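# Move foam block from file cabinet drawer into tote

## Task

Remove the foam block from the lowest drawer of the short, narrow file cabinet with three drawers, and set it in the tote so no part sticks out past the tote's walls. When finished, every drawer anywhere in the room must be closed all the way, the tote must stand upright, and no cabinet may be noticeably moved from its spot. The robot must not tip over or be left leaning, or the task fails. Anything that stays in place only because the robot is holding it does not count.

## Robot and tools

Robot: a LeKiwi, a small base on three omni wheels carrying one five-joint arm that ends in a gripper. The shoulder sits 0.07 m ahead of the base centre and 0.21 m off the floor; the hand can reach 0.44 m from the shoulder. Cameras: cam_front (644x476 px, fixed on the base, looking forward and slightly down) and cam_wrist (476x644 px, on the hand).

Frames: the base frame has its origin on the floor at the centre of the three wheels, x forward, y left, z up. hand_pose is reported in this frame and marks the tip point of the fixed jaw where the moving jaw meets it. The odometry frame is the base frame as it was when the scene began. base_odometry comes only from wheel rotation, so wheel slip shows up as travel; heading grows to the left and spans -3.142 to 3.142.

execute_actions(actions, cameras): actions is a list holding one action or nothing (empty list = just report state and images). An action may contain "base", "joints" or both; they start at the same moment and may finish at different times. No action runs longer than 15 s.
- base: a relative move, counted from where the base last reported itself, with exactly one key: translate_m (metres, forward positive, -1 to 1), sideways_m (metres, left positive, -1 to 1) or rotate_rad (radians, left/counter-clockwise positive, -3.2 to 3.2). Speeds are about 0.20 m/s and 1.0 rad/s.
- joints: one dictionary for the single arm, giving absolute angle targets in radians, by name, any subset: shoulder_pan_rad -1.919 to 1.919 (0 straight ahead, positive swings right); shoulder_lift_rad -1.745 to 1.745 (0 upper arm almost vertical, positive tilts it forward); elbow_flex_rad -1.69 to 1.58 (0 forearm horizontal when lift is 0, positive drops the hand); wrist_flex_rad -1.658 to 1.658 (0 hand aligned with forearm, positive tips jaws downward); wrist_roll_rad -2.743 to 2.841 (positive is counter-clockwise looking from the forearm); gripper_rad 0 to 1.919 (0 closed). Done tolerances: pan ±0.02, lift ±0.1, elbow ±0.07, wrist flex ±0.03, roll ±0.02, gripper ±0.02. Joint speeds 1.3 to 2.2 rad/s. With all arm joints at 0 the hand's z axis points forward, its x axis to the right, its y axis down; the moving jaw opens toward the hand's negative y.
- cameras: list of "cam_front", "cam_wrist" or "all"; omitted, null or ["all"] gives both, [] gives none. Images come in the order named by the "pictures" line.
An unknown key or value outside its range makes the whole call rejected with no motion. A joint or the base left out of an action may keep pushing toward an earlier target without this being shown in the status.

wait(seconds): 0 to 10; commands nothing new, then returns state and images like an empty execute_actions.
zoom_image(camera, region): camera is cam_front or cam_wrist; region is [x0, y0, x1, y1] in pixels of that camera's most recent full image, origin top-left, at most 504x504.
read_manual(section): returns only the URDF licence texts ("licences"); moves nothing.
finished_scene(scene): integer of the scene being closed; permanent. It reports whether the goal held. Replying with no tool call also ends things.

Result lines: base_status and joint_status describe how the last accepted action ended. "done": target reached (for the base, wheels turned the commanded amount, slip included). "off_target": stopped short and may still be pushing. "time_out" or "contact_stop": the target is dropped and the joint holds where it stopped (the robot itself never reports contact_stop and keeps pushing into obstacles). "joint command not followed", usually with a "cause:" line, means a safety check blocked the arm targets (the gripper target still runs); affected joints show "not_followed" and may be retried on later actions, so respond by sending fresh targets for all five arm joints. on_its_own lists motion you did not command. If any call reports a stop, the remaining motion calls in that same reply are skipped.

Force loss: if an arm joint or the gripper stays blocked for 2 s in total with its target about 0.3 rad or more past its reading, it silently drops to 20% force. Restore it by sending a target 0.1 rad from the reading, away from the obstacle; for the gripper that means opening and releasing the object.

Gripper: jaw tip gap is 0.04 m at 0.5, 0.08 m at 1.0, 0.11 m fully open. Close to slightly less than the object's width rather than to 0. After closing, "off_target" means the jaws met something, "done" means they may hold nothing. Once stopped on an object, command 0.2 rad below the current reading to grip.

Accuracy: each joint reading carries a fixed offset up to 2 degrees, so hand_pose may be wrong by about 26 mm. Camera calibration (K, distortion D, T_world_to_cam mapping base frame to camera frame) is given per camera; expect small errors, larger for the wrist camera because joint errors add in.

Balance: the robot tips forward easily. At rest it holds 0.15 kg with the hand at x = 0.25 m but only 0.03 kg at 0.43 m. With shoulder_lift_rad at 1 or above it holds 0.04 kg at 0.25 m and nothing at 0.3 m or beyond. Pulling objects, pressing down on floor or furniture, pushing up beneath a shelf, or swinging the arm widely can topple it; carry loads close in.

Heat: holding load warms motors, also while you think. MOTOR HOT appears from 55 °C; at 70 °C an OVER-TEMPERATURE FAULT stops the arm and limp motors cool for possibly minutes, with joints showing "limit_stop_at_motor_heat"; resend targets afterwards.

While you think, the robot keeps executing its last command. Loose objects may occasionally get a brief nudge. Avoid dropping things, slamming drawers, hard collisions, shoving cabinets and anything falling over.

Each tool is called after "Emit:" as name([rows], argument=value, ...), one row to a line, values as JSON.

## Session

Emit:
execute_actions(actions=[])

Scene clock: 0.00 s.
base_odometry: x=+0.000 y=+0.000 heading=+0.000 (m, m, rad; odometry frame)
base_status: not commanded
joint_positions: shoulder_pan_rad=+0.170 shoulder_lift_rad=-1.498 elbow_flex_rad=-0.268 wrist_flex_rad=+1.482 wrist_roll_rad=-1.501 gripper_rad=+1.920
joint_status: not commanded
hand_pose: x=+0.1106 y=+0.0003 z=+0.4210 quat_wxyz=(+0.797, +0.045, +0.598, -0.076) (m; base frame)
pictures: cam_front, cam_wrist
Images, in order (width x height): cam_front 644x476, cam_wrist 476x644.

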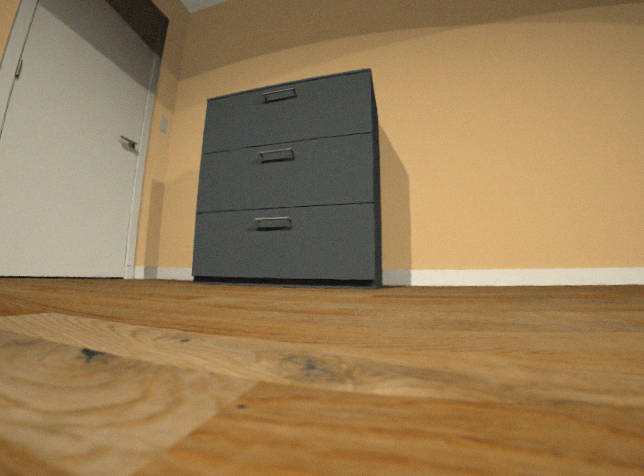

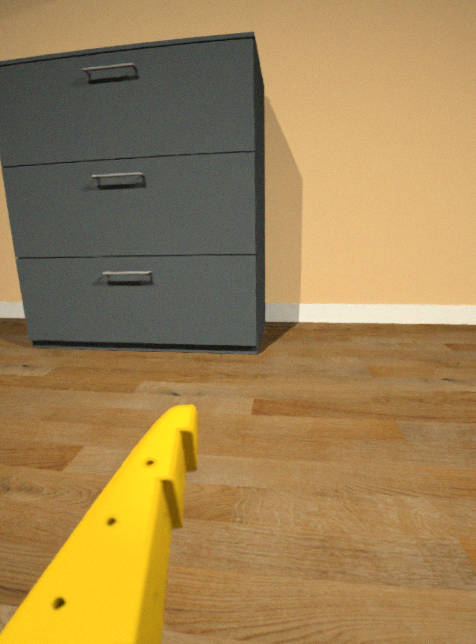

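Emit:
execute_actions([
  {"base":{"rotate_rad":-1.57}},
])

Emit:
execute_actions([
  {"base":{"rotate_rad":-1.57}},
])

Scene clock: 13.37 s.
base_odometry: x=+0.000 y=+0.000 heading=-1.566 (m, m, rad; odometry frame)
base_status: done
joint_positions: shoulder_pan_rad=+0.170 shoulder_lift_rad=-1.498 elbow_flex_rad=-0.268 wrist_flex_rad=+1.482 wrist_roll_rad=-1.501 gripper_rad=+1.920
joint_status: not commanded
hand_pose: x=+0.1106 y=+0.0003 z=+0.4210 quat_wxyz=(+0.797, +0.045, +0.598, -0.076) (m; base frame)
pictures: cam_front, cam_wrist
Images, in order (width x height): cam_front 644x476, cam_wrist 476x644.

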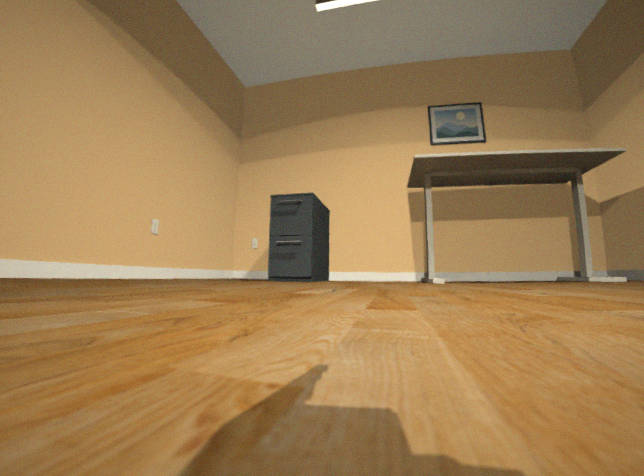

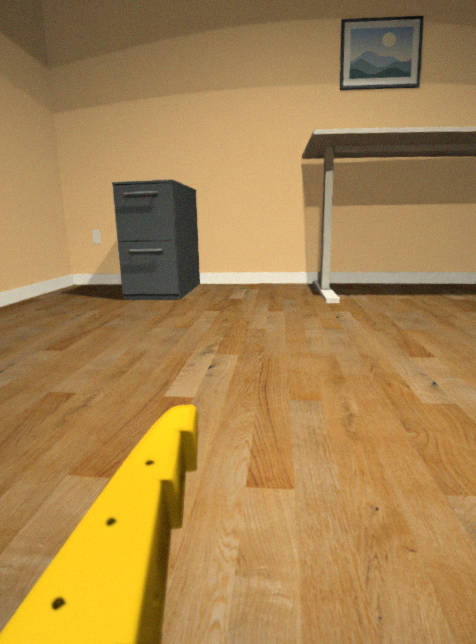

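Scene clock: 15.90 s.
base_odometry: x=+0.000 y=+0.000 heading=-3.132 (m, m, rad; odometry frame)
base_status: done
joint_positions: shoulder_pan_rad=+0.170 shoulder_lift_rad=-1.498 elbow_flex_rad=-0.268 wrist_flex_rad=+1.482 wrist_roll_rad=-1.501 gripper_rad=+1.920
joint_status: not commanded
hand_pose: x=+0.1106 y=+0.0003 z=+0.4210 quat_wxyz=(+0.797, +0.045, +0.598, -0.076) (m; base frame)
pictures: cam_front, cam_wrist
Images, in order (width x height): cam_front 644x476, cam_wrist 476x644.

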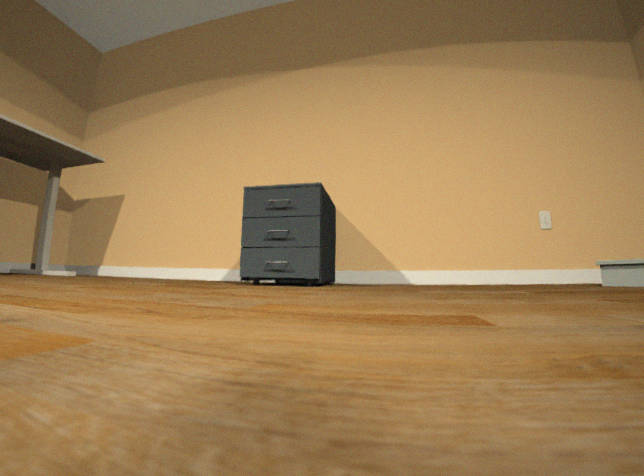

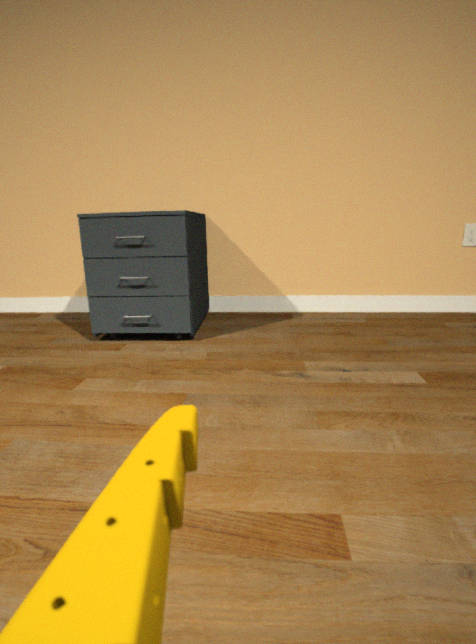

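Emit:
zoom_image(camera="cam_wrist", region=[60, 190, 230, 360])

Emit:
zoom_image(camera="cam_front", region=[220, 170, 360, 300])

Region (60, 190, 230, 360) of cam_wrist's 476x644 image, scaled by 2.965.

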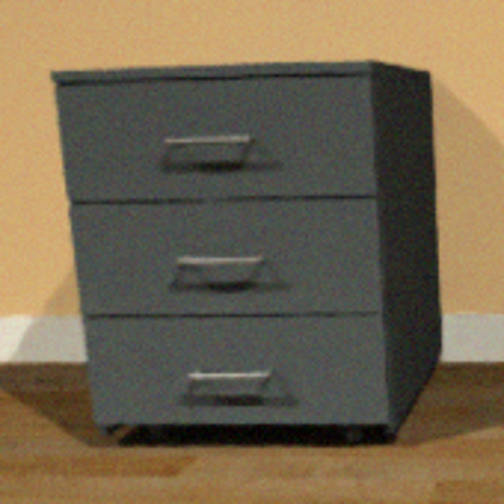

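Region (220, 170, 360, 300) of cam_front's 644x476 image, scaled by 3.600; it fills the top 468 rows of this view, and the rest is white.

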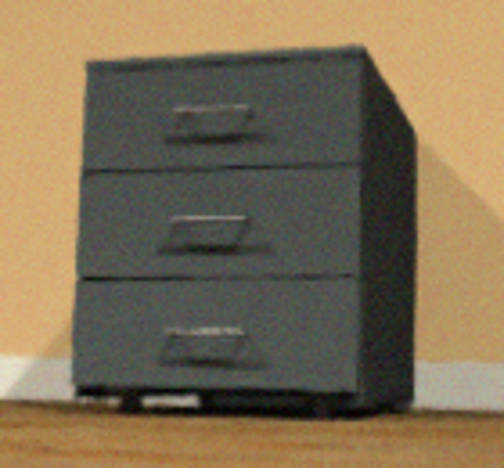

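Emit:
execute_actions([
  {"base":{"rotate_rad":0.235}},
], cameras=[])

Emit:
execute_actions([
  {"base":{"translate_m":1.0},"joints":{"shoulder_pan_rad":0,"shoulder_lift_rad":-1.0,"elbow_flex_rad":0.6,"wrist_flex_rad":0.6,"wrist_roll_rad":-1.5,"gripper_rad":0.6}},
], cameras=[])

Emit:
execute_actions([
  {"base":{"rotate_rad":-0.435}},
])

Scene clock: 61.97 s.
base_odometry: x=+0.000 y=+0.000 heading=-2.901 (m, m, rad; odometry frame)
base_status: done
joint_positions: shoulder_pan_rad=+0.170 shoulder_lift_rad=-1.498 elbow_flex_rad=-0.268 wrist_flex_rad=+1.482 wrist_roll_rad=-1.501 gripper_rad=+1.920
joint_status: not commanded
hand_pose: x=+0.1106 y=+0.0003 z=+0.4210 quat_wxyz=(+0.797, +0.045, +0.598, -0.076) (m; base frame)
pictures: none
No camera images: the call's "cameras" was empty. Leave "cameras" out to get every camera's image.

Scene clock: 67.93 s.
base_odometry: x=-0.971 y=-0.238 heading=-2.901 (m, m, rad; odometry frame)
base_status: done
joint_positions: shoulder_pan_rad=+0.007 shoulder_lift_rad=-1.001 elbow_flex_rad=+0.608 wrist_flex_rad=+0.615 wrist_roll_rad=-1.501 gripper_rad=+0.607
joint_status: all done
hand_pose: x=+0.2968 y=+0.0060 z=+0.3141 quat_wxyz=(+0.625, -0.005, +0.781, -0.009) (m; base frame)
pictures: none
No camera images: the call's "cameras" was empty. Leave "cameras" out to get every camera's image.

Scene clock: 69.33 s.
base_odometry: x=-0.971 y=-0.238 heading=+2.951 (m, m, rad; odometry frame)
base_status: done
joint_positions: shoulder_pan_rad=+0.007 shoulder_lift_rad=-1.001 elbow_flex_rad=+0.608 wrist_flex_rad=+0.615 wrist_roll_rad=-1.501 gripper_rad=+0.607
joint_status: not commanded
hand_pose: x=+0.2968 y=+0.0060 z=+0.3141 quat_wxyz=(+0.625, -0.005, +0.781, -0.009) (m; base frame)
pictures: cam_front, cam_wrist
camera_calibration (this result's frames):
cam_wrist: T_world_to_cam=[[-0.0358889, -0.999111, 0.0221351, 0.0011324], [-0.698586, 0.00924274, -0.715467, 0.4589], [0.714626, -0.0411406, -0.698296, 0.0787458], [0, 0, 0, 1]] pos_world=[0.264348, 0.000129547, 0.383291]
Images, in order (width x height): cam_front 644x476, cam_wrist 476x644.

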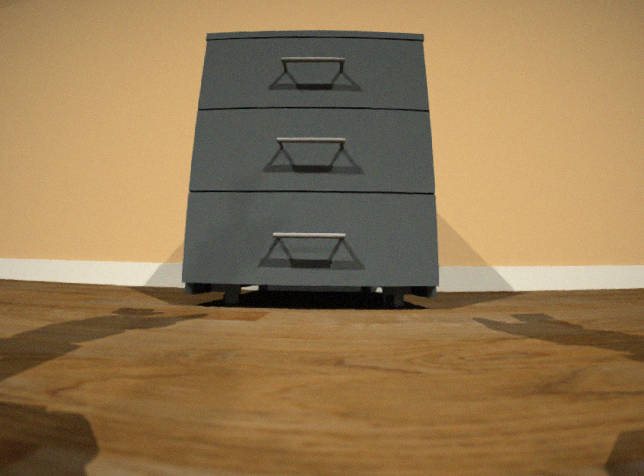

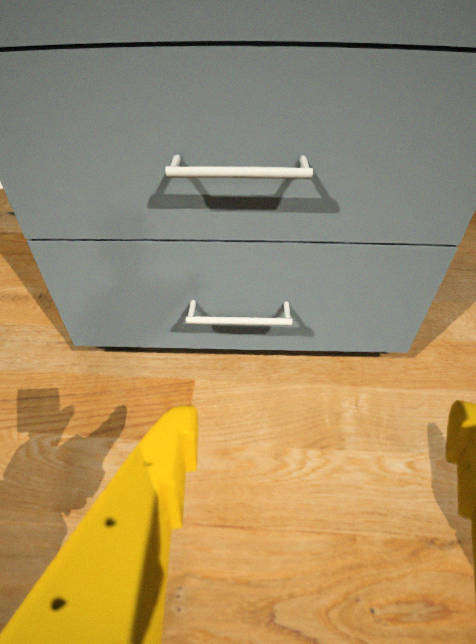

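Emit:
execute_actions([
  {"base":{"rotate_rad":-0.035},"joints":{"shoulder_pan_rad":0,"shoulder_lift_rad":-0.3,"elbow_flex_rad":1.39,"wrist_flex_rad":-0.49,"wrist_roll_rad":0,"gripper_rad":0.5}},
], cameras=[])

Emit:
execute_actions([
  {"base":{"translate_m":0.17}},
])

Scene clock: 100.93 s.
base_odometry: x=-0.971 y=-0.238 heading=+2.919 (m, m, rad; odometry frame)
base_status: done
joint_positions: shoulder_pan_rad=+0.006 shoulder_lift_rad=-0.300 elbow_flex_rad=+1.391 wrist_flex_rad=-0.475 wrist_roll_rad=-0.010 gripper_rad=+0.507
joint_status: all done
hand_pose: x=+0.2842 y=-0.0012 z=+0.1083 quat_wxyz=(+0.333, -0.607, +0.648, -0.316) (m; base frame)
pictures: none
No camera images: the call's "cameras" was empty. Leave "cameras" out to get every camera's image.

Scene clock: 102.77 s.
base_odometry: x=-1.136 y=-0.200 heading=+2.919 (m, m, rad; odometry frame)
base_status: done
joint_positions: shoulder_pan_rad=+0.006 shoulder_lift_rad=-0.300 elbow_flex_rad=+1.391 wrist_flex_rad=-0.475 wrist_roll_rad=-0.010 gripper_rad=+0.507
joint_status: not commanded
hand_pose: x=+0.2842 y=-0.0012 z=+0.1083 quat_wxyz=(+0.333, -0.607, +0.648, -0.316) (m; base frame)
pictures: cam_front, cam_wrist
camera_calibration (this result's frames):
cam_wrist: T_world_to_cam=[[0.548957, -0.0675608, 0.833116, -0.254893], [-0.474613, -0.845654, 0.244155, 0.134288], [0.688032, -0.529438, -0.496293, -0.0711511], [0, 0, 0, 1]] pos_world=[0.252614, 0.0586707, 0.144256]
Images, in order (width x height): cam_front 644x476, cam_wrist 476x644.

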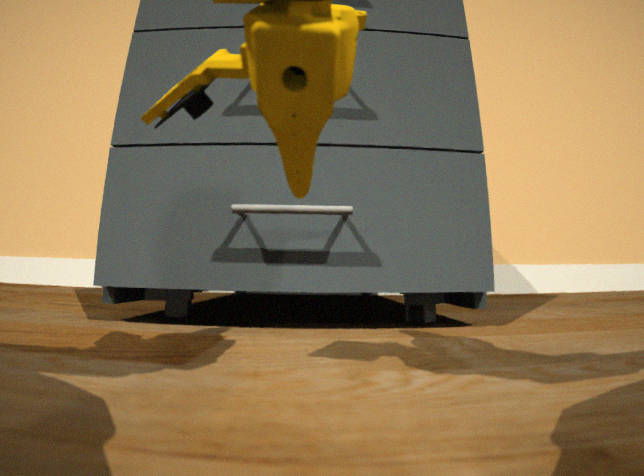

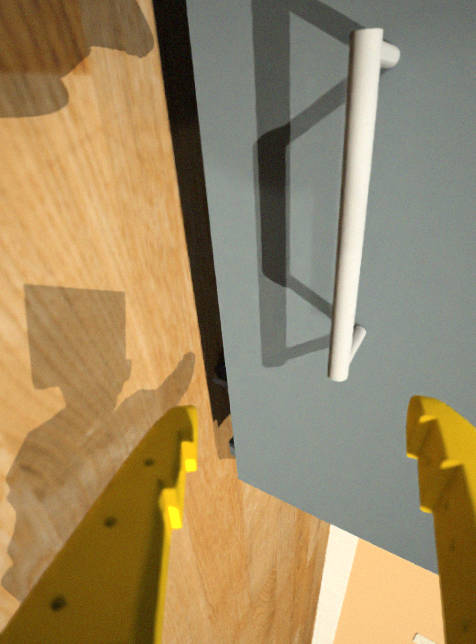

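Emit:
execute_actions([
  {"base":{"translate_m":0.05},"joints":{"shoulder_lift_rad":-0.235}},
])

Scene clock: 126.57 s.
base_odometry: x=-1.184 y=-0.190 heading=+2.919 (m, m, rad; odometry frame)
base_status: done
joint_positions: shoulder_pan_rad=+0.006 shoulder_lift_rad=-0.234 elbow_flex_rad=+1.391 wrist_flex_rad=-0.475 wrist_roll_rad=-0.010 gripper_rad=+0.507
joint_status: all done
hand_pose: x=+0.2772 y=-0.0012 z=+0.0962 quat_wxyz=(+0.312, -0.617, +0.659, -0.296) (m; base frame)
pictures: cam_front, cam_wrist
camera_calibration (this result's frames):
cam_wrist: T_world_to_cam=[[0.602675, -0.0678752, 0.795095, -0.252182], [-0.457499, -0.845754, 0.274581, 0.126266], [0.653818, -0.529238, -0.540768, -0.0585278], [0, 0, 0, 1]] pos_world=[0.248017, 0.0586976, 0.134189]
Images, in order (width x height): cam_front 644x476, cam_wrist 476x644.

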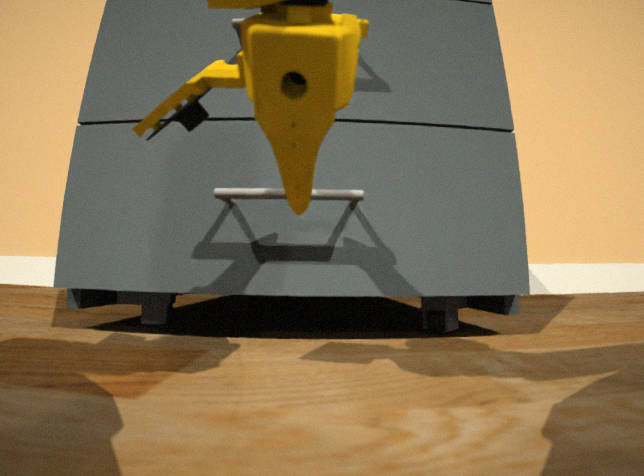

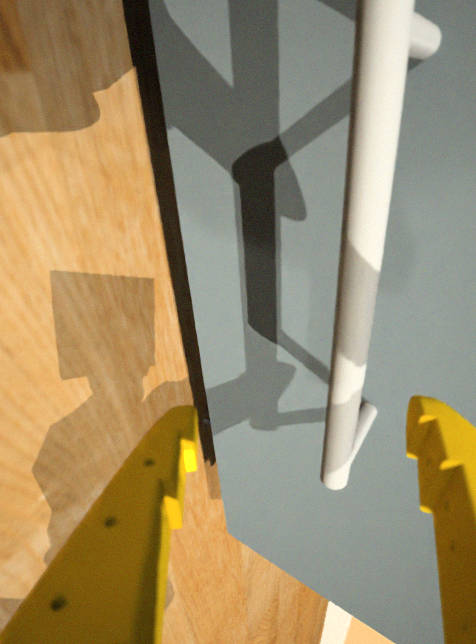

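Emit:
execute_actions([
  {"base":{"translate_m":0.036}},
])

Scene clock: 135.07 s.
base_odometry: x=-1.218 y=-0.182 heading=+2.919 (m, m, rad; odometry frame)
base_status: done
joint_positions: shoulder_pan_rad=+0.006 shoulder_lift_rad=-0.233 elbow_flex_rad=+1.411 wrist_flex_rad=-0.475 wrist_roll_rad=-0.010 gripper_rad=+0.504
joint_status: not commanded
hand_pose: x=+0.2724 y=-0.0011 z=+0.0924 quat_wxyz=(+0.305, -0.621, +0.662, -0.289) (m; base frame)
pictures: cam_front, cam_wrist
camera_calibration (this result's frames):
cam_wrist: T_world_to_cam=[[0.619609, -0.0679743, 0.781961, -0.249692], [-0.451499, -0.845789, 0.284235, 0.122618], [0.642054, -0.529169, -0.554749, -0.0529424], [0, 0, 0, 1]] pos_world=[0.244065, 0.0587208, 0.131027]
Images, in order (width x height): cam_front 644x476, cam_wrist 476x644.

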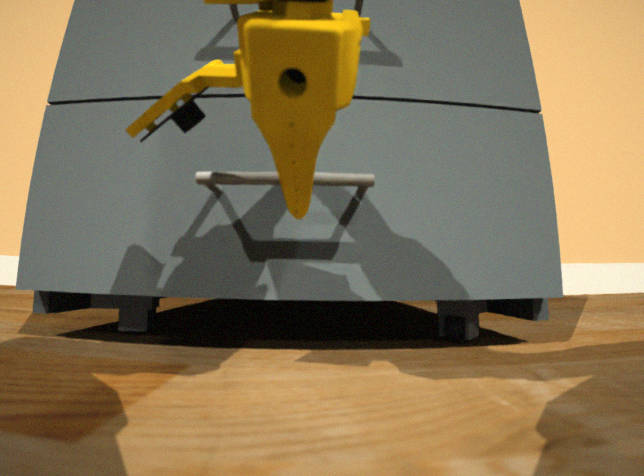

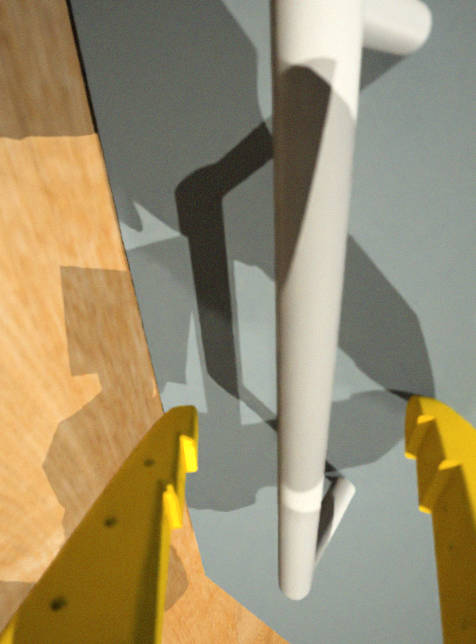

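Emit:
execute_actions([
  {"joints":{"shoulder_lift_rad":-0.29,"elbow_flex_rad":1.39,"gripper_rad":0.05}},
])

Scene clock: 141.60 s.
base_odometry: x=-1.219 y=-0.182 heading=+2.919 (m, m, rad; odometry frame)
base_status: not commanded
joint_positions: shoulder_pan_rad=+0.006 shoulder_lift_rad=-0.271 elbow_flex_rad=+1.398 wrist_flex_rad=-0.481 wrist_roll_rad=-0.009 gripper_rad=+0.062
joint_status: all done
hand_pose: x=+0.2805 y=-0.0012 z=+0.1025 quat_wxyz=(+0.324, -0.612, +0.652, -0.308) (m; base frame)
pictures: cam_front, cam_wrist
camera_calibration (this result's frames):
cam_wrist: T_world_to_cam=[[0.573069, -0.0661718, 0.816831, -0.253106], [-0.466517, -0.845811, 0.258778, 0.130163], [0.673761, -0.529364, -0.515578, -0.0654632], [0, 0, 0, 1]] pos_world=[0.249877, 0.0586913, 0.13931]
Images, in order (width x height): cam_front 644x476, cam_wrist 476x644.

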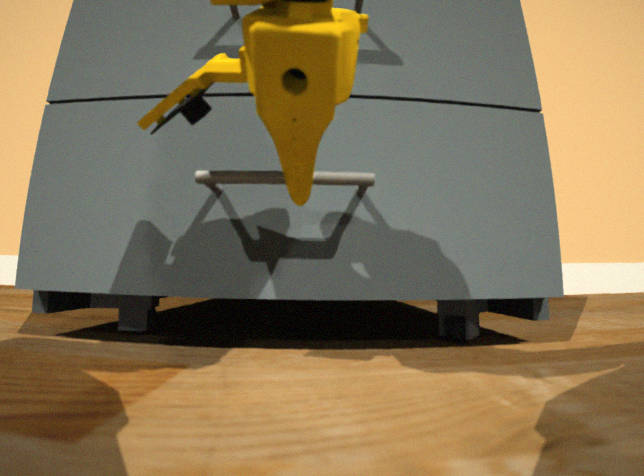

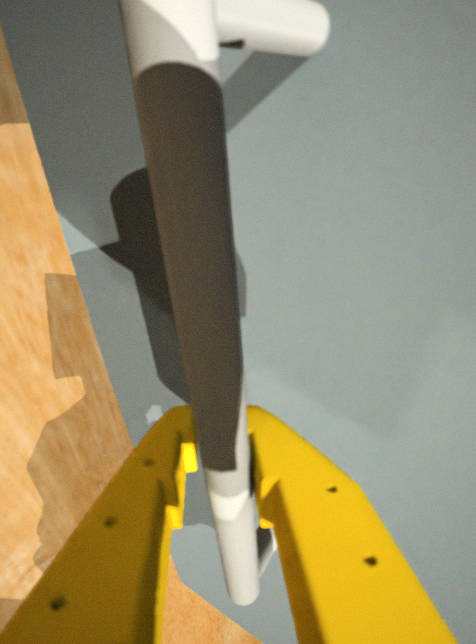

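Emit:
execute_actions([
  {"base":{"translate_m":-0.06},"joints":{"gripper_rad":0.0}},
])

Scene clock: 145.20 s.
base_odometry: x=-1.161 y=-0.195 heading=+2.919 (m, m, rad; odometry frame)
base_status: done
joint_positions: shoulder_pan_rad=+0.004 shoulder_lift_rad=-0.276 elbow_flex_rad=+1.393 wrist_flex_rad=-0.488 wrist_roll_rad=-0.009 gripper_rad=+0.013
joint_status: all done
hand_pose: x=+0.2826 y=-0.0009 z=+0.1050 quat_wxyz=(+0.329, -0.611, +0.649, -0.312) (m; base frame)
pictures: cam_front, cam_wrist
camera_calibration (this result's frames):
cam_wrist: T_world_to_cam=[[0.560573, -0.0652383, 0.825531, -0.253706], [-0.469135, -0.846508, 0.251668, 0.132271], [0.682401, -0.528363, -0.505135, -0.0689902], [0, 0, 0, 1]] pos_world=[0.251352, 0.058965, 0.141305]
Images, in order (width x height): cam_front 644x476, cam_wrist 476x644.

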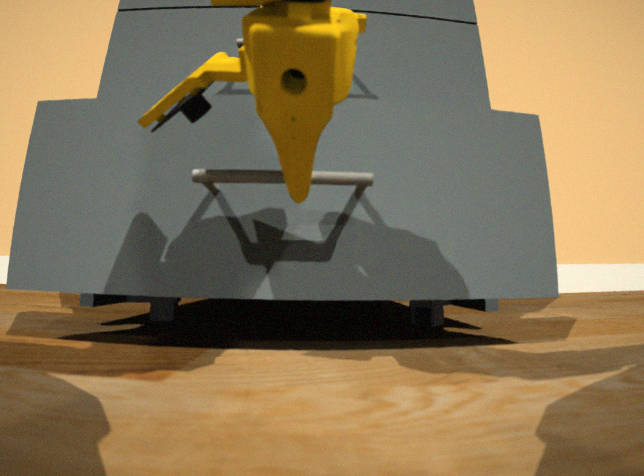

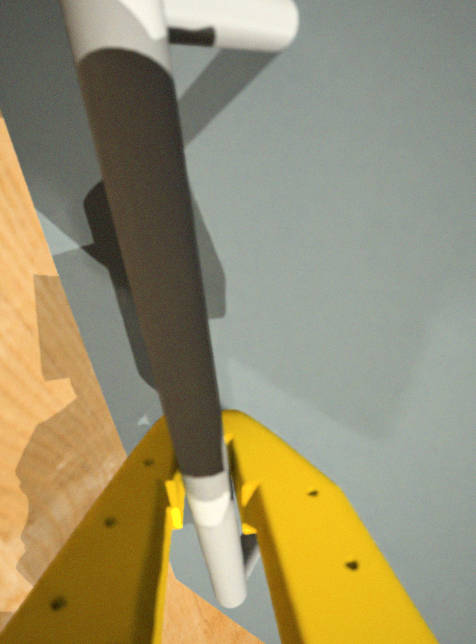

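Emit:
execute_actions([
  {"base":{"translate_m":-0.2}},
])

Scene clock: 150.70 s.
base_odometry: x=-0.966 y=-0.239 heading=+2.919 (m, m, rad; odometry frame)
base_status: done
joint_positions: shoulder_pan_rad=+0.001 shoulder_lift_rad=-0.276 elbow_flex_rad=+1.394 wrist_flex_rad=-0.488 wrist_roll_rad=-0.009 gripper_rad=+0.007
joint_status: not commanded
hand_pose: x=+0.2823 y=-0.0002 z=+0.1047 quat_wxyz=(+0.329, -0.612, +0.649, -0.311) (m; base frame)
pictures: cam_front, cam_wrist
camera_calibration (this result's frames):
cam_wrist: T_world_to_cam=[[0.562036, -0.0635197, 0.82467, -0.253558], [-0.466149, -0.847944, 0.252381, 0.131828], [0.683243, -0.526266, -0.506185, -0.0686849], [0, 0, 0, 1]] pos_world=[0.250889, 0.0595307, 0.141063]
Images, in order (width x height): cam_front 644x476, cam_wrist 476x644.

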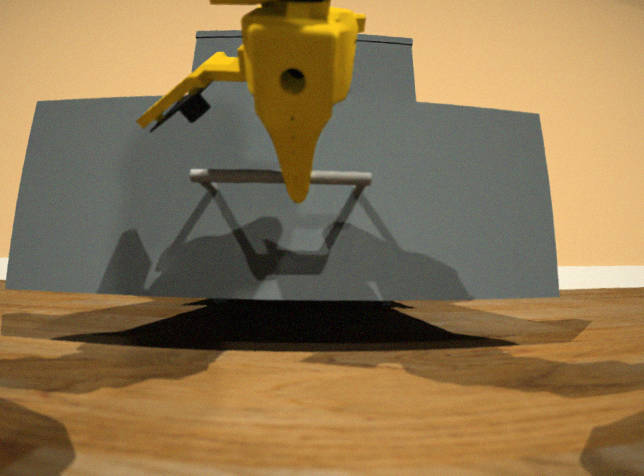

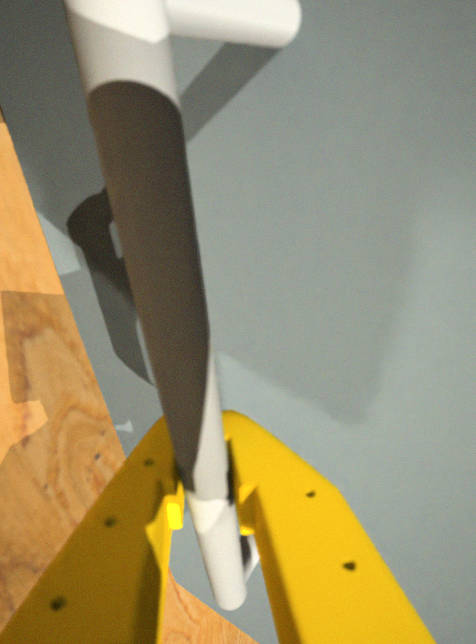

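Emit:
execute_actions([
  {"joints":{"gripper_rad":0.42}},
], cameras=[])

Emit:
execute_actions([
  {"base":{"translate_m":-0.04}},
])

Scene clock: 157.60 s.
base_odometry: x=-0.966 y=-0.239 heading=+2.919 (m, m, rad; odometry frame)
base_status: not commanded
joint_positions: shoulder_pan_rad=+0.001 shoulder_lift_rad=-0.276 elbow_flex_rad=+1.404 wrist_flex_rad=-0.488 wrist_roll_rad=-0.009 gripper_rad=+0.411
joint_status: all done
hand_pose: x=+0.2802 y=-0.0002 z=+0.1030 quat_wxyz=(+0.326, -0.613, +0.650, -0.308) (m; base frame)
pictures: none
No camera images: the call's "cameras" was empty. Leave "cameras" out to get every camera's image.

Scene clock: 158.63 s.
base_odometry: x=-0.928 y=-0.248 heading=+2.919 (m, m, rad; odometry frame)
base_status: done
joint_positions: shoulder_pan_rad=+0.001 shoulder_lift_rad=-0.276 elbow_flex_rad=+1.404 wrist_flex_rad=-0.488 wrist_roll_rad=-0.009 gripper_rad=+0.412
joint_status: not commanded
hand_pose: x=+0.2802 y=-0.0002 z=+0.1030 quat_wxyz=(+0.326, -0.613, +0.650, -0.308) (m; base frame)
pictures: cam_front, cam_wrist
camera_calibration (this result's frames):
cam_wrist: T_world_to_cam=[[0.569602, -0.0635292, 0.819461, -0.252575], [-0.463806, -0.847947, 0.256651, 0.130222], [0.678555, -0.52626, -0.512458, -0.066208], [0, 0, 0, 1]] pos_world=[0.249191, 0.0595328, 0.139625]
Images, in order (width x height): cam_front 644x476, cam_wrist 476x644.

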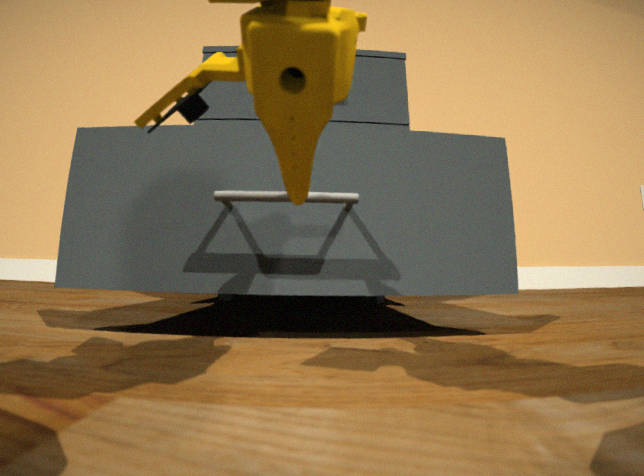

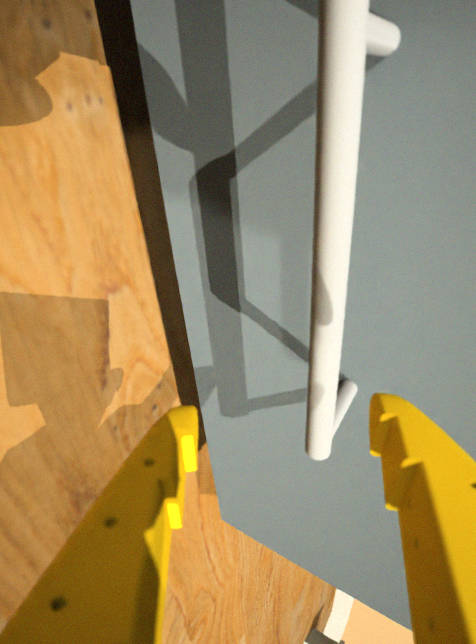

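Emit:
execute_actions([
  {"joints":{"shoulder_lift_rad":-0.9,"elbow_flex_rad":1.0,"wrist_flex_rad":0.6,"gripper_rad":0.2}},
], cameras=[])

Emit:
execute_actions([
  {"base":{"translate_m":0.06},"joints":{"shoulder_lift_rad":-0.4,"elbow_flex_rad":-0.3,"wrist_flex_rad":1.3,"wrist_roll_rad":-1.55,"gripper_rad":0.8}},
])

Scene clock: 177.53 s.
base_odometry: x=-0.928 y=-0.248 heading=+2.919 (m, m, rad; odometry frame)
base_status: not commanded
joint_positions: shoulder_pan_rad=+0.001 shoulder_lift_rad=-0.879 elbow_flex_rad=+1.036 wrist_flex_rad=+0.598 wrist_roll_rad=-0.009 gripper_rad=+0.207
joint_status: all done
hand_pose: x=+0.2741 y=-0.0002 z=+0.1706 quat_wxyz=(+0.288, -0.630, +0.668, -0.272) (m; base frame)
pictures: none
No camera images: the call's "cameras" was empty. Leave "cameras" out to get every camera's image.

Scene clock: 179.43 s.
base_odometry: x=-0.986 y=-0.234 heading=+2.919 (m, m, rad; odometry frame)
base_status: done
joint_positions: shoulder_pan_rad=+0.001 shoulder_lift_rad=-0.397 elbow_flex_rad=-0.268 wrist_flex_rad=+1.296 wrist_roll_rad=-1.541 gripper_rad=+0.793
joint_status: all done
hand_pose: x=+0.3122 y=+0.0074 z=+0.3161 quat_wxyz=(+0.453, +0.009, +0.892, +0.004) (m; base frame)
pictures: cam_front, cam_wrist
camera_calibration (this result's frames):
cam_wrist: T_world_to_cam=[[-0.0421011, -0.999113, -0.000526661, 0.0121409], [-0.925219, 0.0391863, -0.377404, 0.434728], [0.37709, -0.0154019, -0.926048, 0.246444], [0, 0, 0, 1]] pos_world=[0.309798, -0.00110958, 0.392294]
Images, in order (width x height): cam_front 644x476, cam_wrist 476x644.

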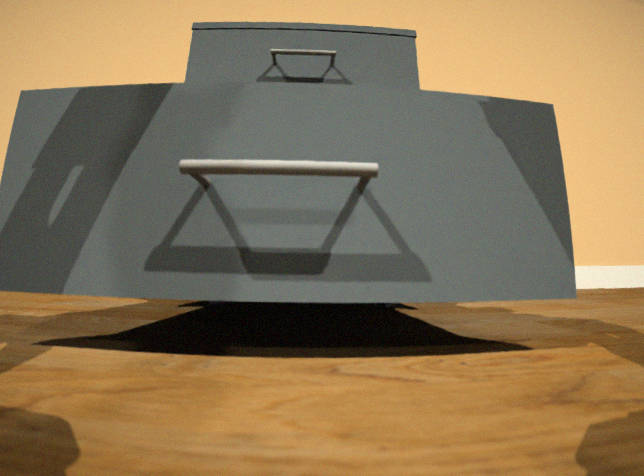

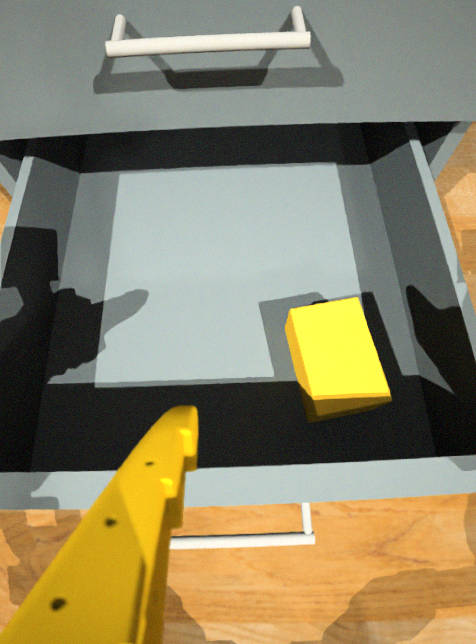

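Emit:
zoom_image(camera="cam_wrist", region=[240, 270, 420, 450])

Region (240, 270, 420, 450) of cam_wrist's 476x644 image, scaled by 2.800.

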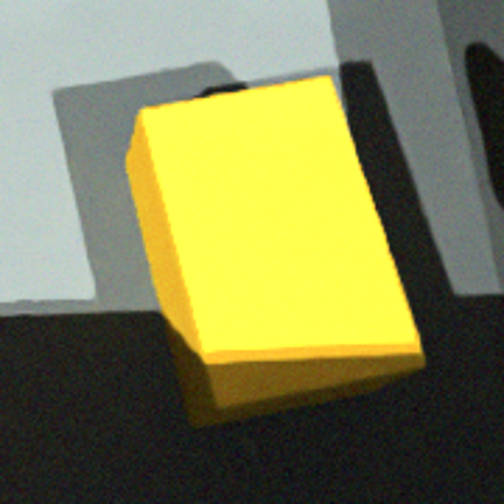

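Emit:
execute_actions([
  {"base":{"translate_m":0.1},"joints":{"shoulder_pan_rad":0.2,"shoulder_lift_rad":0.1,"elbow_flex_rad":-0.42,"wrist_flex_rad":1.64,"wrist_roll_rad":-1.19,"gripper_rad":1.05}},
])

Scene clock: 269.33 s.
base_odometry: x=-1.083 y=-0.213 heading=+2.919 (m, m, rad; odometry frame)
base_status: done
joint_positions: shoulder_pan_rad=+0.193 shoulder_lift_rad=+0.108 elbow_flex_rad=-0.390 wrist_flex_rad=+1.635 wrist_roll_rad=-1.199 gripper_rad=+1.043
joint_status: all done
hand_pose: x=+0.2945 y=-0.0371 z=+0.2030 quat_wxyz=(+0.105, -0.065, +0.992, -0.028) (m; base frame)
pictures: cam_front, cam_wrist
camera_calibration (this result's frames):
cam_wrist: T_world_to_cam=[[0.110037, -0.988968, 0.0991713, -0.0977957], [-0.938984, -0.070721, 0.336611, 0.232462], [-0.325884, -0.13016, -0.936407, 0.352518], [0, 0, 0, 1]] pos_world=[0.34392, -0.034393, 0.26155]
Images, in order (width x height): cam_front 644x476, cam_wrist 476x644.

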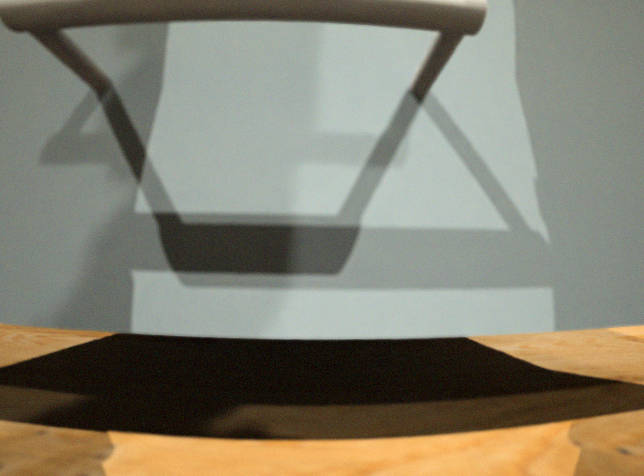

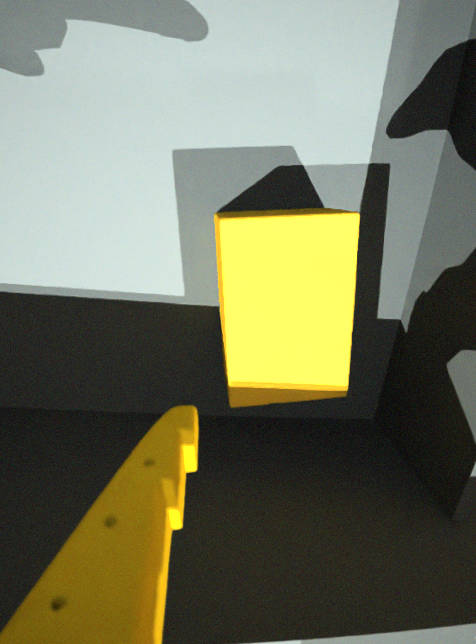

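Emit:
execute_actions([
  {"joints":{"shoulder_lift_rad":0.385,"elbow_flex_rad":0.085,"wrist_flex_rad":1.0,"wrist_roll_rad":-1.16,"gripper_rad":1.1}},
], cameras=["cam_wrist"])

Scene clock: 288.70 s.
base_odometry: x=-1.083 y=-0.213 heading=+2.919 (m, m, rad; odometry frame)
base_status: not commanded
joint_positions: shoulder_pan_rad=+0.193 shoulder_lift_rad=+0.399 elbow_flex_rad=+0.088 wrist_flex_rad=+1.008 wrist_roll_rad=-1.170 gripper_rad=+1.093
joint_status: all done
hand_pose: x=+0.2950 y=-0.0373 z=+0.0830 quat_wxyz=(+0.037, -0.080, +0.996, -0.010) (m; base frame)
pictures: cam_wrist
camera_calibration (this result's frames):
cam_wrist: T_world_to_cam=[[0.149592, -0.987021, 0.0584086, -0.0943302], [-0.880733, -0.10617, 0.46156, 0.244416], [-0.449368, -0.120488, -0.885184, 0.272792], [0, 0, 0, 1]] pos_world=[0.351961, -0.0342881, 0.134168]
Images, in order (width x height): cam_wrist 476x644.

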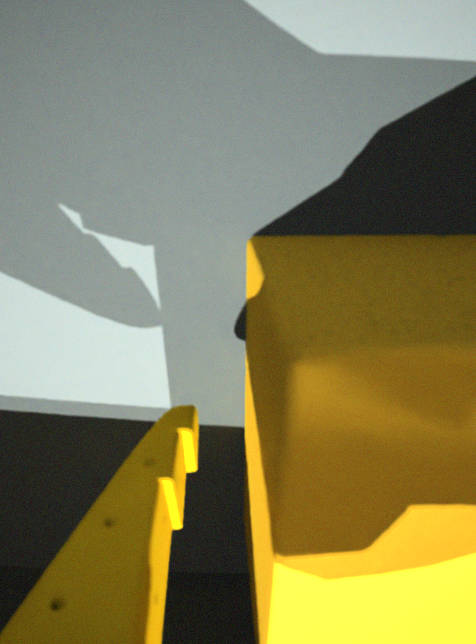

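Emit:
execute_actions([
  {"joints":{"gripper_rad":0.58}},
], cameras=["cam_wrist"])

Scene clock: 295.77 s.
base_odometry: x=-1.083 y=-0.213 heading=+2.919 (m, m, rad; odometry frame)
base_status: not commanded
joint_positions: shoulder_pan_rad=+0.202 shoulder_lift_rad=+0.388 elbow_flex_rad=+0.086 wrist_flex_rad=+1.003 wrist_roll_rad=-1.170 gripper_rad=+0.766
joint_status: gripper_rad off_target (ended at +0.766, target +0.580)
hand_pose: x=+0.2970 y=-0.0398 z=+0.0854 quat_wxyz=(+0.045, -0.075, +0.996, -0.013) (m; base frame)
pictures: cam_wrist
camera_calibration (this result's frames):
cam_wrist: T_world_to_cam=[[0.139489, -0.988149, 0.0640718, -0.0948473], [-0.889184, -0.0965191, 0.447253, 0.248912], [-0.435768, -0.119359, -0.89211, 0.272122], [0, 0, 0, 1]] pos_world=[0.353141, -0.0372184, 0.137513]
Images, in order (width x height): cam_wrist 476x644.

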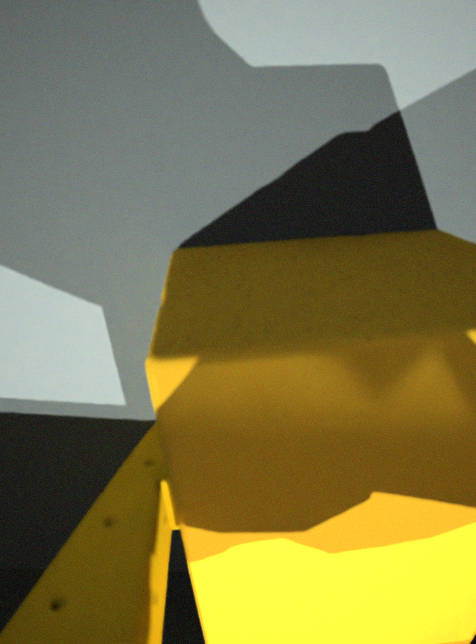

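Emit:
execute_actions([
  {"joints":{"shoulder_lift_rad":-0.1,"elbow_flex_rad":-0.52,"wrist_flex_rad":1.64}},
])

Scene clock: 323.47 s.
base_odometry: x=-1.083 y=-0.213 heading=+2.919 (m, m, rad; odometry frame)
base_status: not commanded
joint_positions: shoulder_pan_rad=+0.202 shoulder_lift_rad=-0.061 elbow_flex_rad=-0.483 wrist_flex_rad=+1.637 wrist_roll_rad=-1.170 gripper_rad=+0.763
joint_status: all done
hand_pose: x=+0.2991 y=-0.0403 z=+0.2534 quat_wxyz=(+0.228, -0.073, +0.969, -0.065) (m; base frame)
pictures: cam_front, cam_wrist
camera_calibration (this result's frames):
cam_wrist: T_world_to_cam=[[0.0918815, -0.978389, 0.185238, -0.122394], [-0.99266, -0.075306, 0.0946274, 0.29674], [-0.0786328, -0.192573, -0.978127, 0.334884], [0, 0, 0, 1]] pos_world=[0.332141, -0.0329133, 0.322151]
Images, in order (width x height): cam_front 644x476, cam_wrist 476x644.

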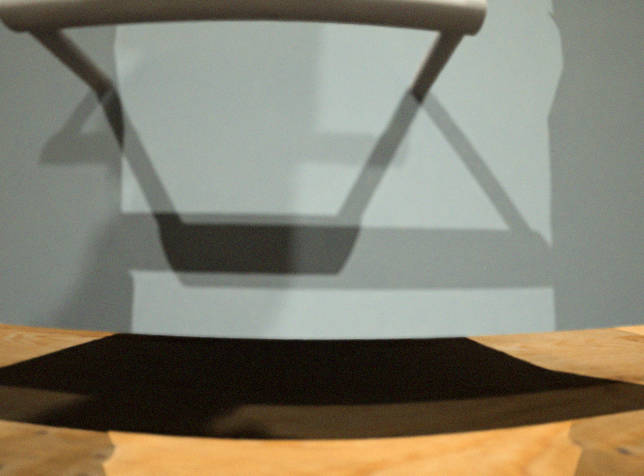

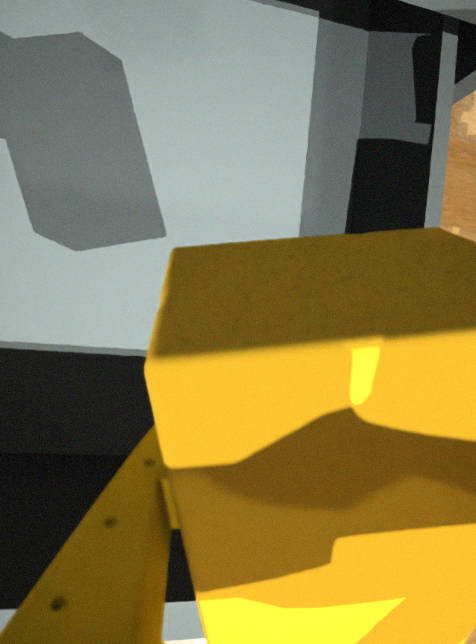

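Emit:
execute_actions([
  {"base":{"translate_m":-0.06},"joints":{"shoulder_pan_rad":0,"shoulder_lift_rad":-0.55,"wrist_roll_rad":-1.52}},
], cameras=[])

Emit:
execute_actions([
  {"base":{"rotate_rad":-1.35}},
])

Scene clock: 333.00 s.
base_odometry: x=-1.025 y=-0.226 heading=+2.919 (m, m, rad; odometry frame)
base_status: done
joint_positions: shoulder_pan_rad=+0.007 shoulder_lift_rad=-0.530 elbow_flex_rad=-0.492 wrist_flex_rad=+1.638 wrist_roll_rad=-1.510 gripper_rad=+0.763
joint_status: all done
hand_pose: x=+0.2614 y=+0.0063 z=+0.3450 quat_wxyz=(+0.460, -0.002, +0.888, -0.004) (m; base frame)
pictures: none
No camera images: the call's "cameras" was empty. Leave "cameras" out to get every camera's image.

Scene clock: 335.33 s.
base_odometry: x=-1.025 y=-0.226 heading=+1.573 (m, m, rad; odometry frame)
base_status: done
joint_positions: shoulder_pan_rad=+0.004 shoulder_lift_rad=-0.532 elbow_flex_rad=-0.492 wrist_flex_rad=+1.638 wrist_roll_rad=-1.510 gripper_rad=+0.763
joint_status: not commanded
hand_pose: x=+0.2611 y=+0.0069 z=+0.3453 quat_wxyz=(+0.460, -0.003, +0.888, -0.004) (m; base frame)
pictures: cam_front, cam_wrist
camera_calibration (this result's frames):
cam_wrist: T_world_to_cam=[[-0.027484, -0.999338, 0.0238419, -0.0027605], [-0.919149, 0.0158885, -0.393589, 0.40268], [0.392949, -0.0327317, -0.918977, 0.286229], [0, 0, 0, 1]] pos_world=[0.257574, 0.000212099, 0.421594]
Images, in order (width x height): cam_front 644x476, cam_wrist 476x644.

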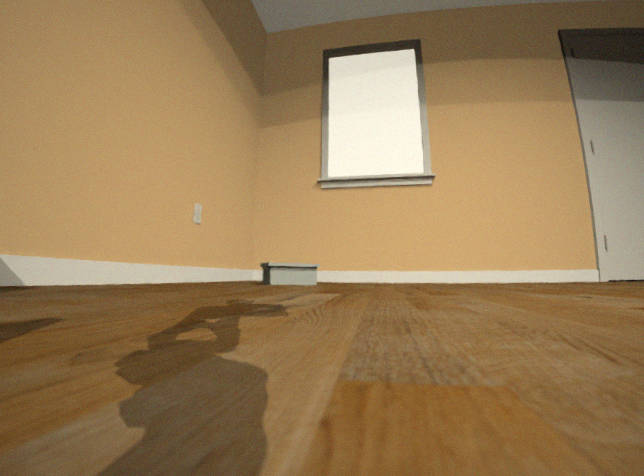

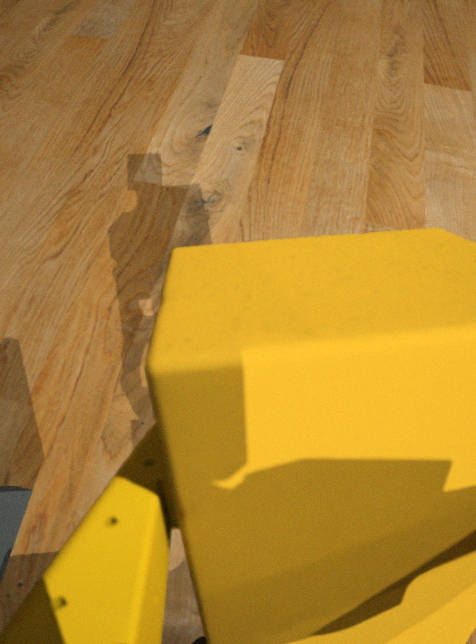

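Emit:
execute_actions([
  {"base":{"translate_m":1.0},"joints":{"shoulder_lift_rad":-1.0}},
])

Scene clock: 346.97 s.
base_odometry: x=-1.027 y=+0.774 heading=+1.573 (m, m, rad; odometry frame)
base_status: done
joint_positions: shoulder_pan_rad=+0.004 shoulder_lift_rad=-0.998 elbow_flex_rad=-0.503 wrist_flex_rad=+1.640 wrist_roll_rad=-1.510 gripper_rad=+0.763
joint_status: all done
hand_pose: x=+0.1811 y=+0.0072 z=+0.4058 quat_wxyz=(+0.656, -0.003, +0.754, -0.005) (m; base frame)
pictures: cam_front, cam_wrist
camera_calibration (this result's frames):
cam_wrist: T_world_to_cam=[[-0.0358286, -0.999302, 0.0105904, 0.000830545], [-0.636974, 0.0146697, -0.770746, 0.454917], [0.770052, -0.0343605, -0.637055, 0.190641], [0, 0, 0, 1]] pos_world=[0.142997, 0.000707002, 0.472065]
Images, in order (width x height): cam_front 644x476, cam_wrist 476x644.

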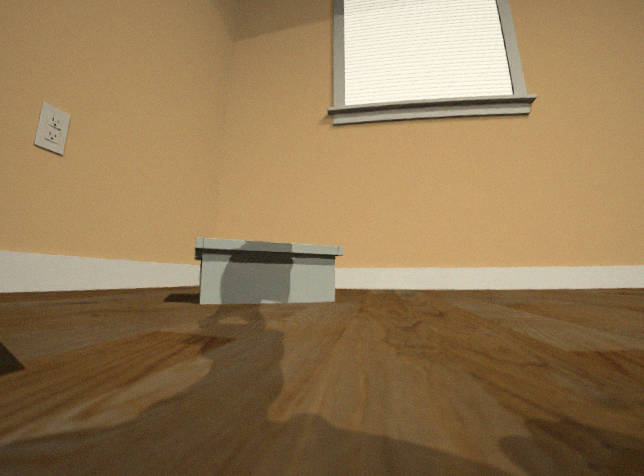

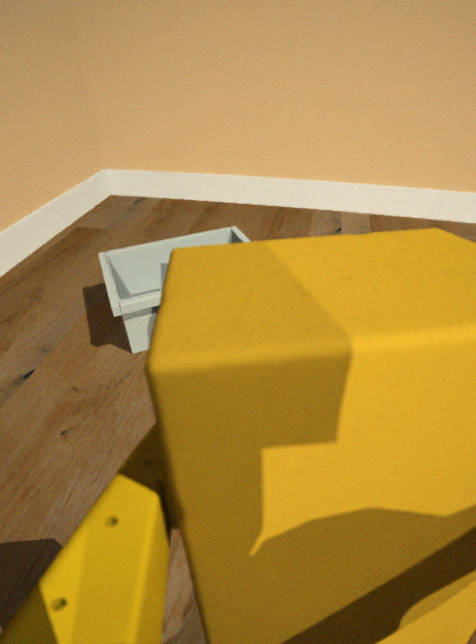

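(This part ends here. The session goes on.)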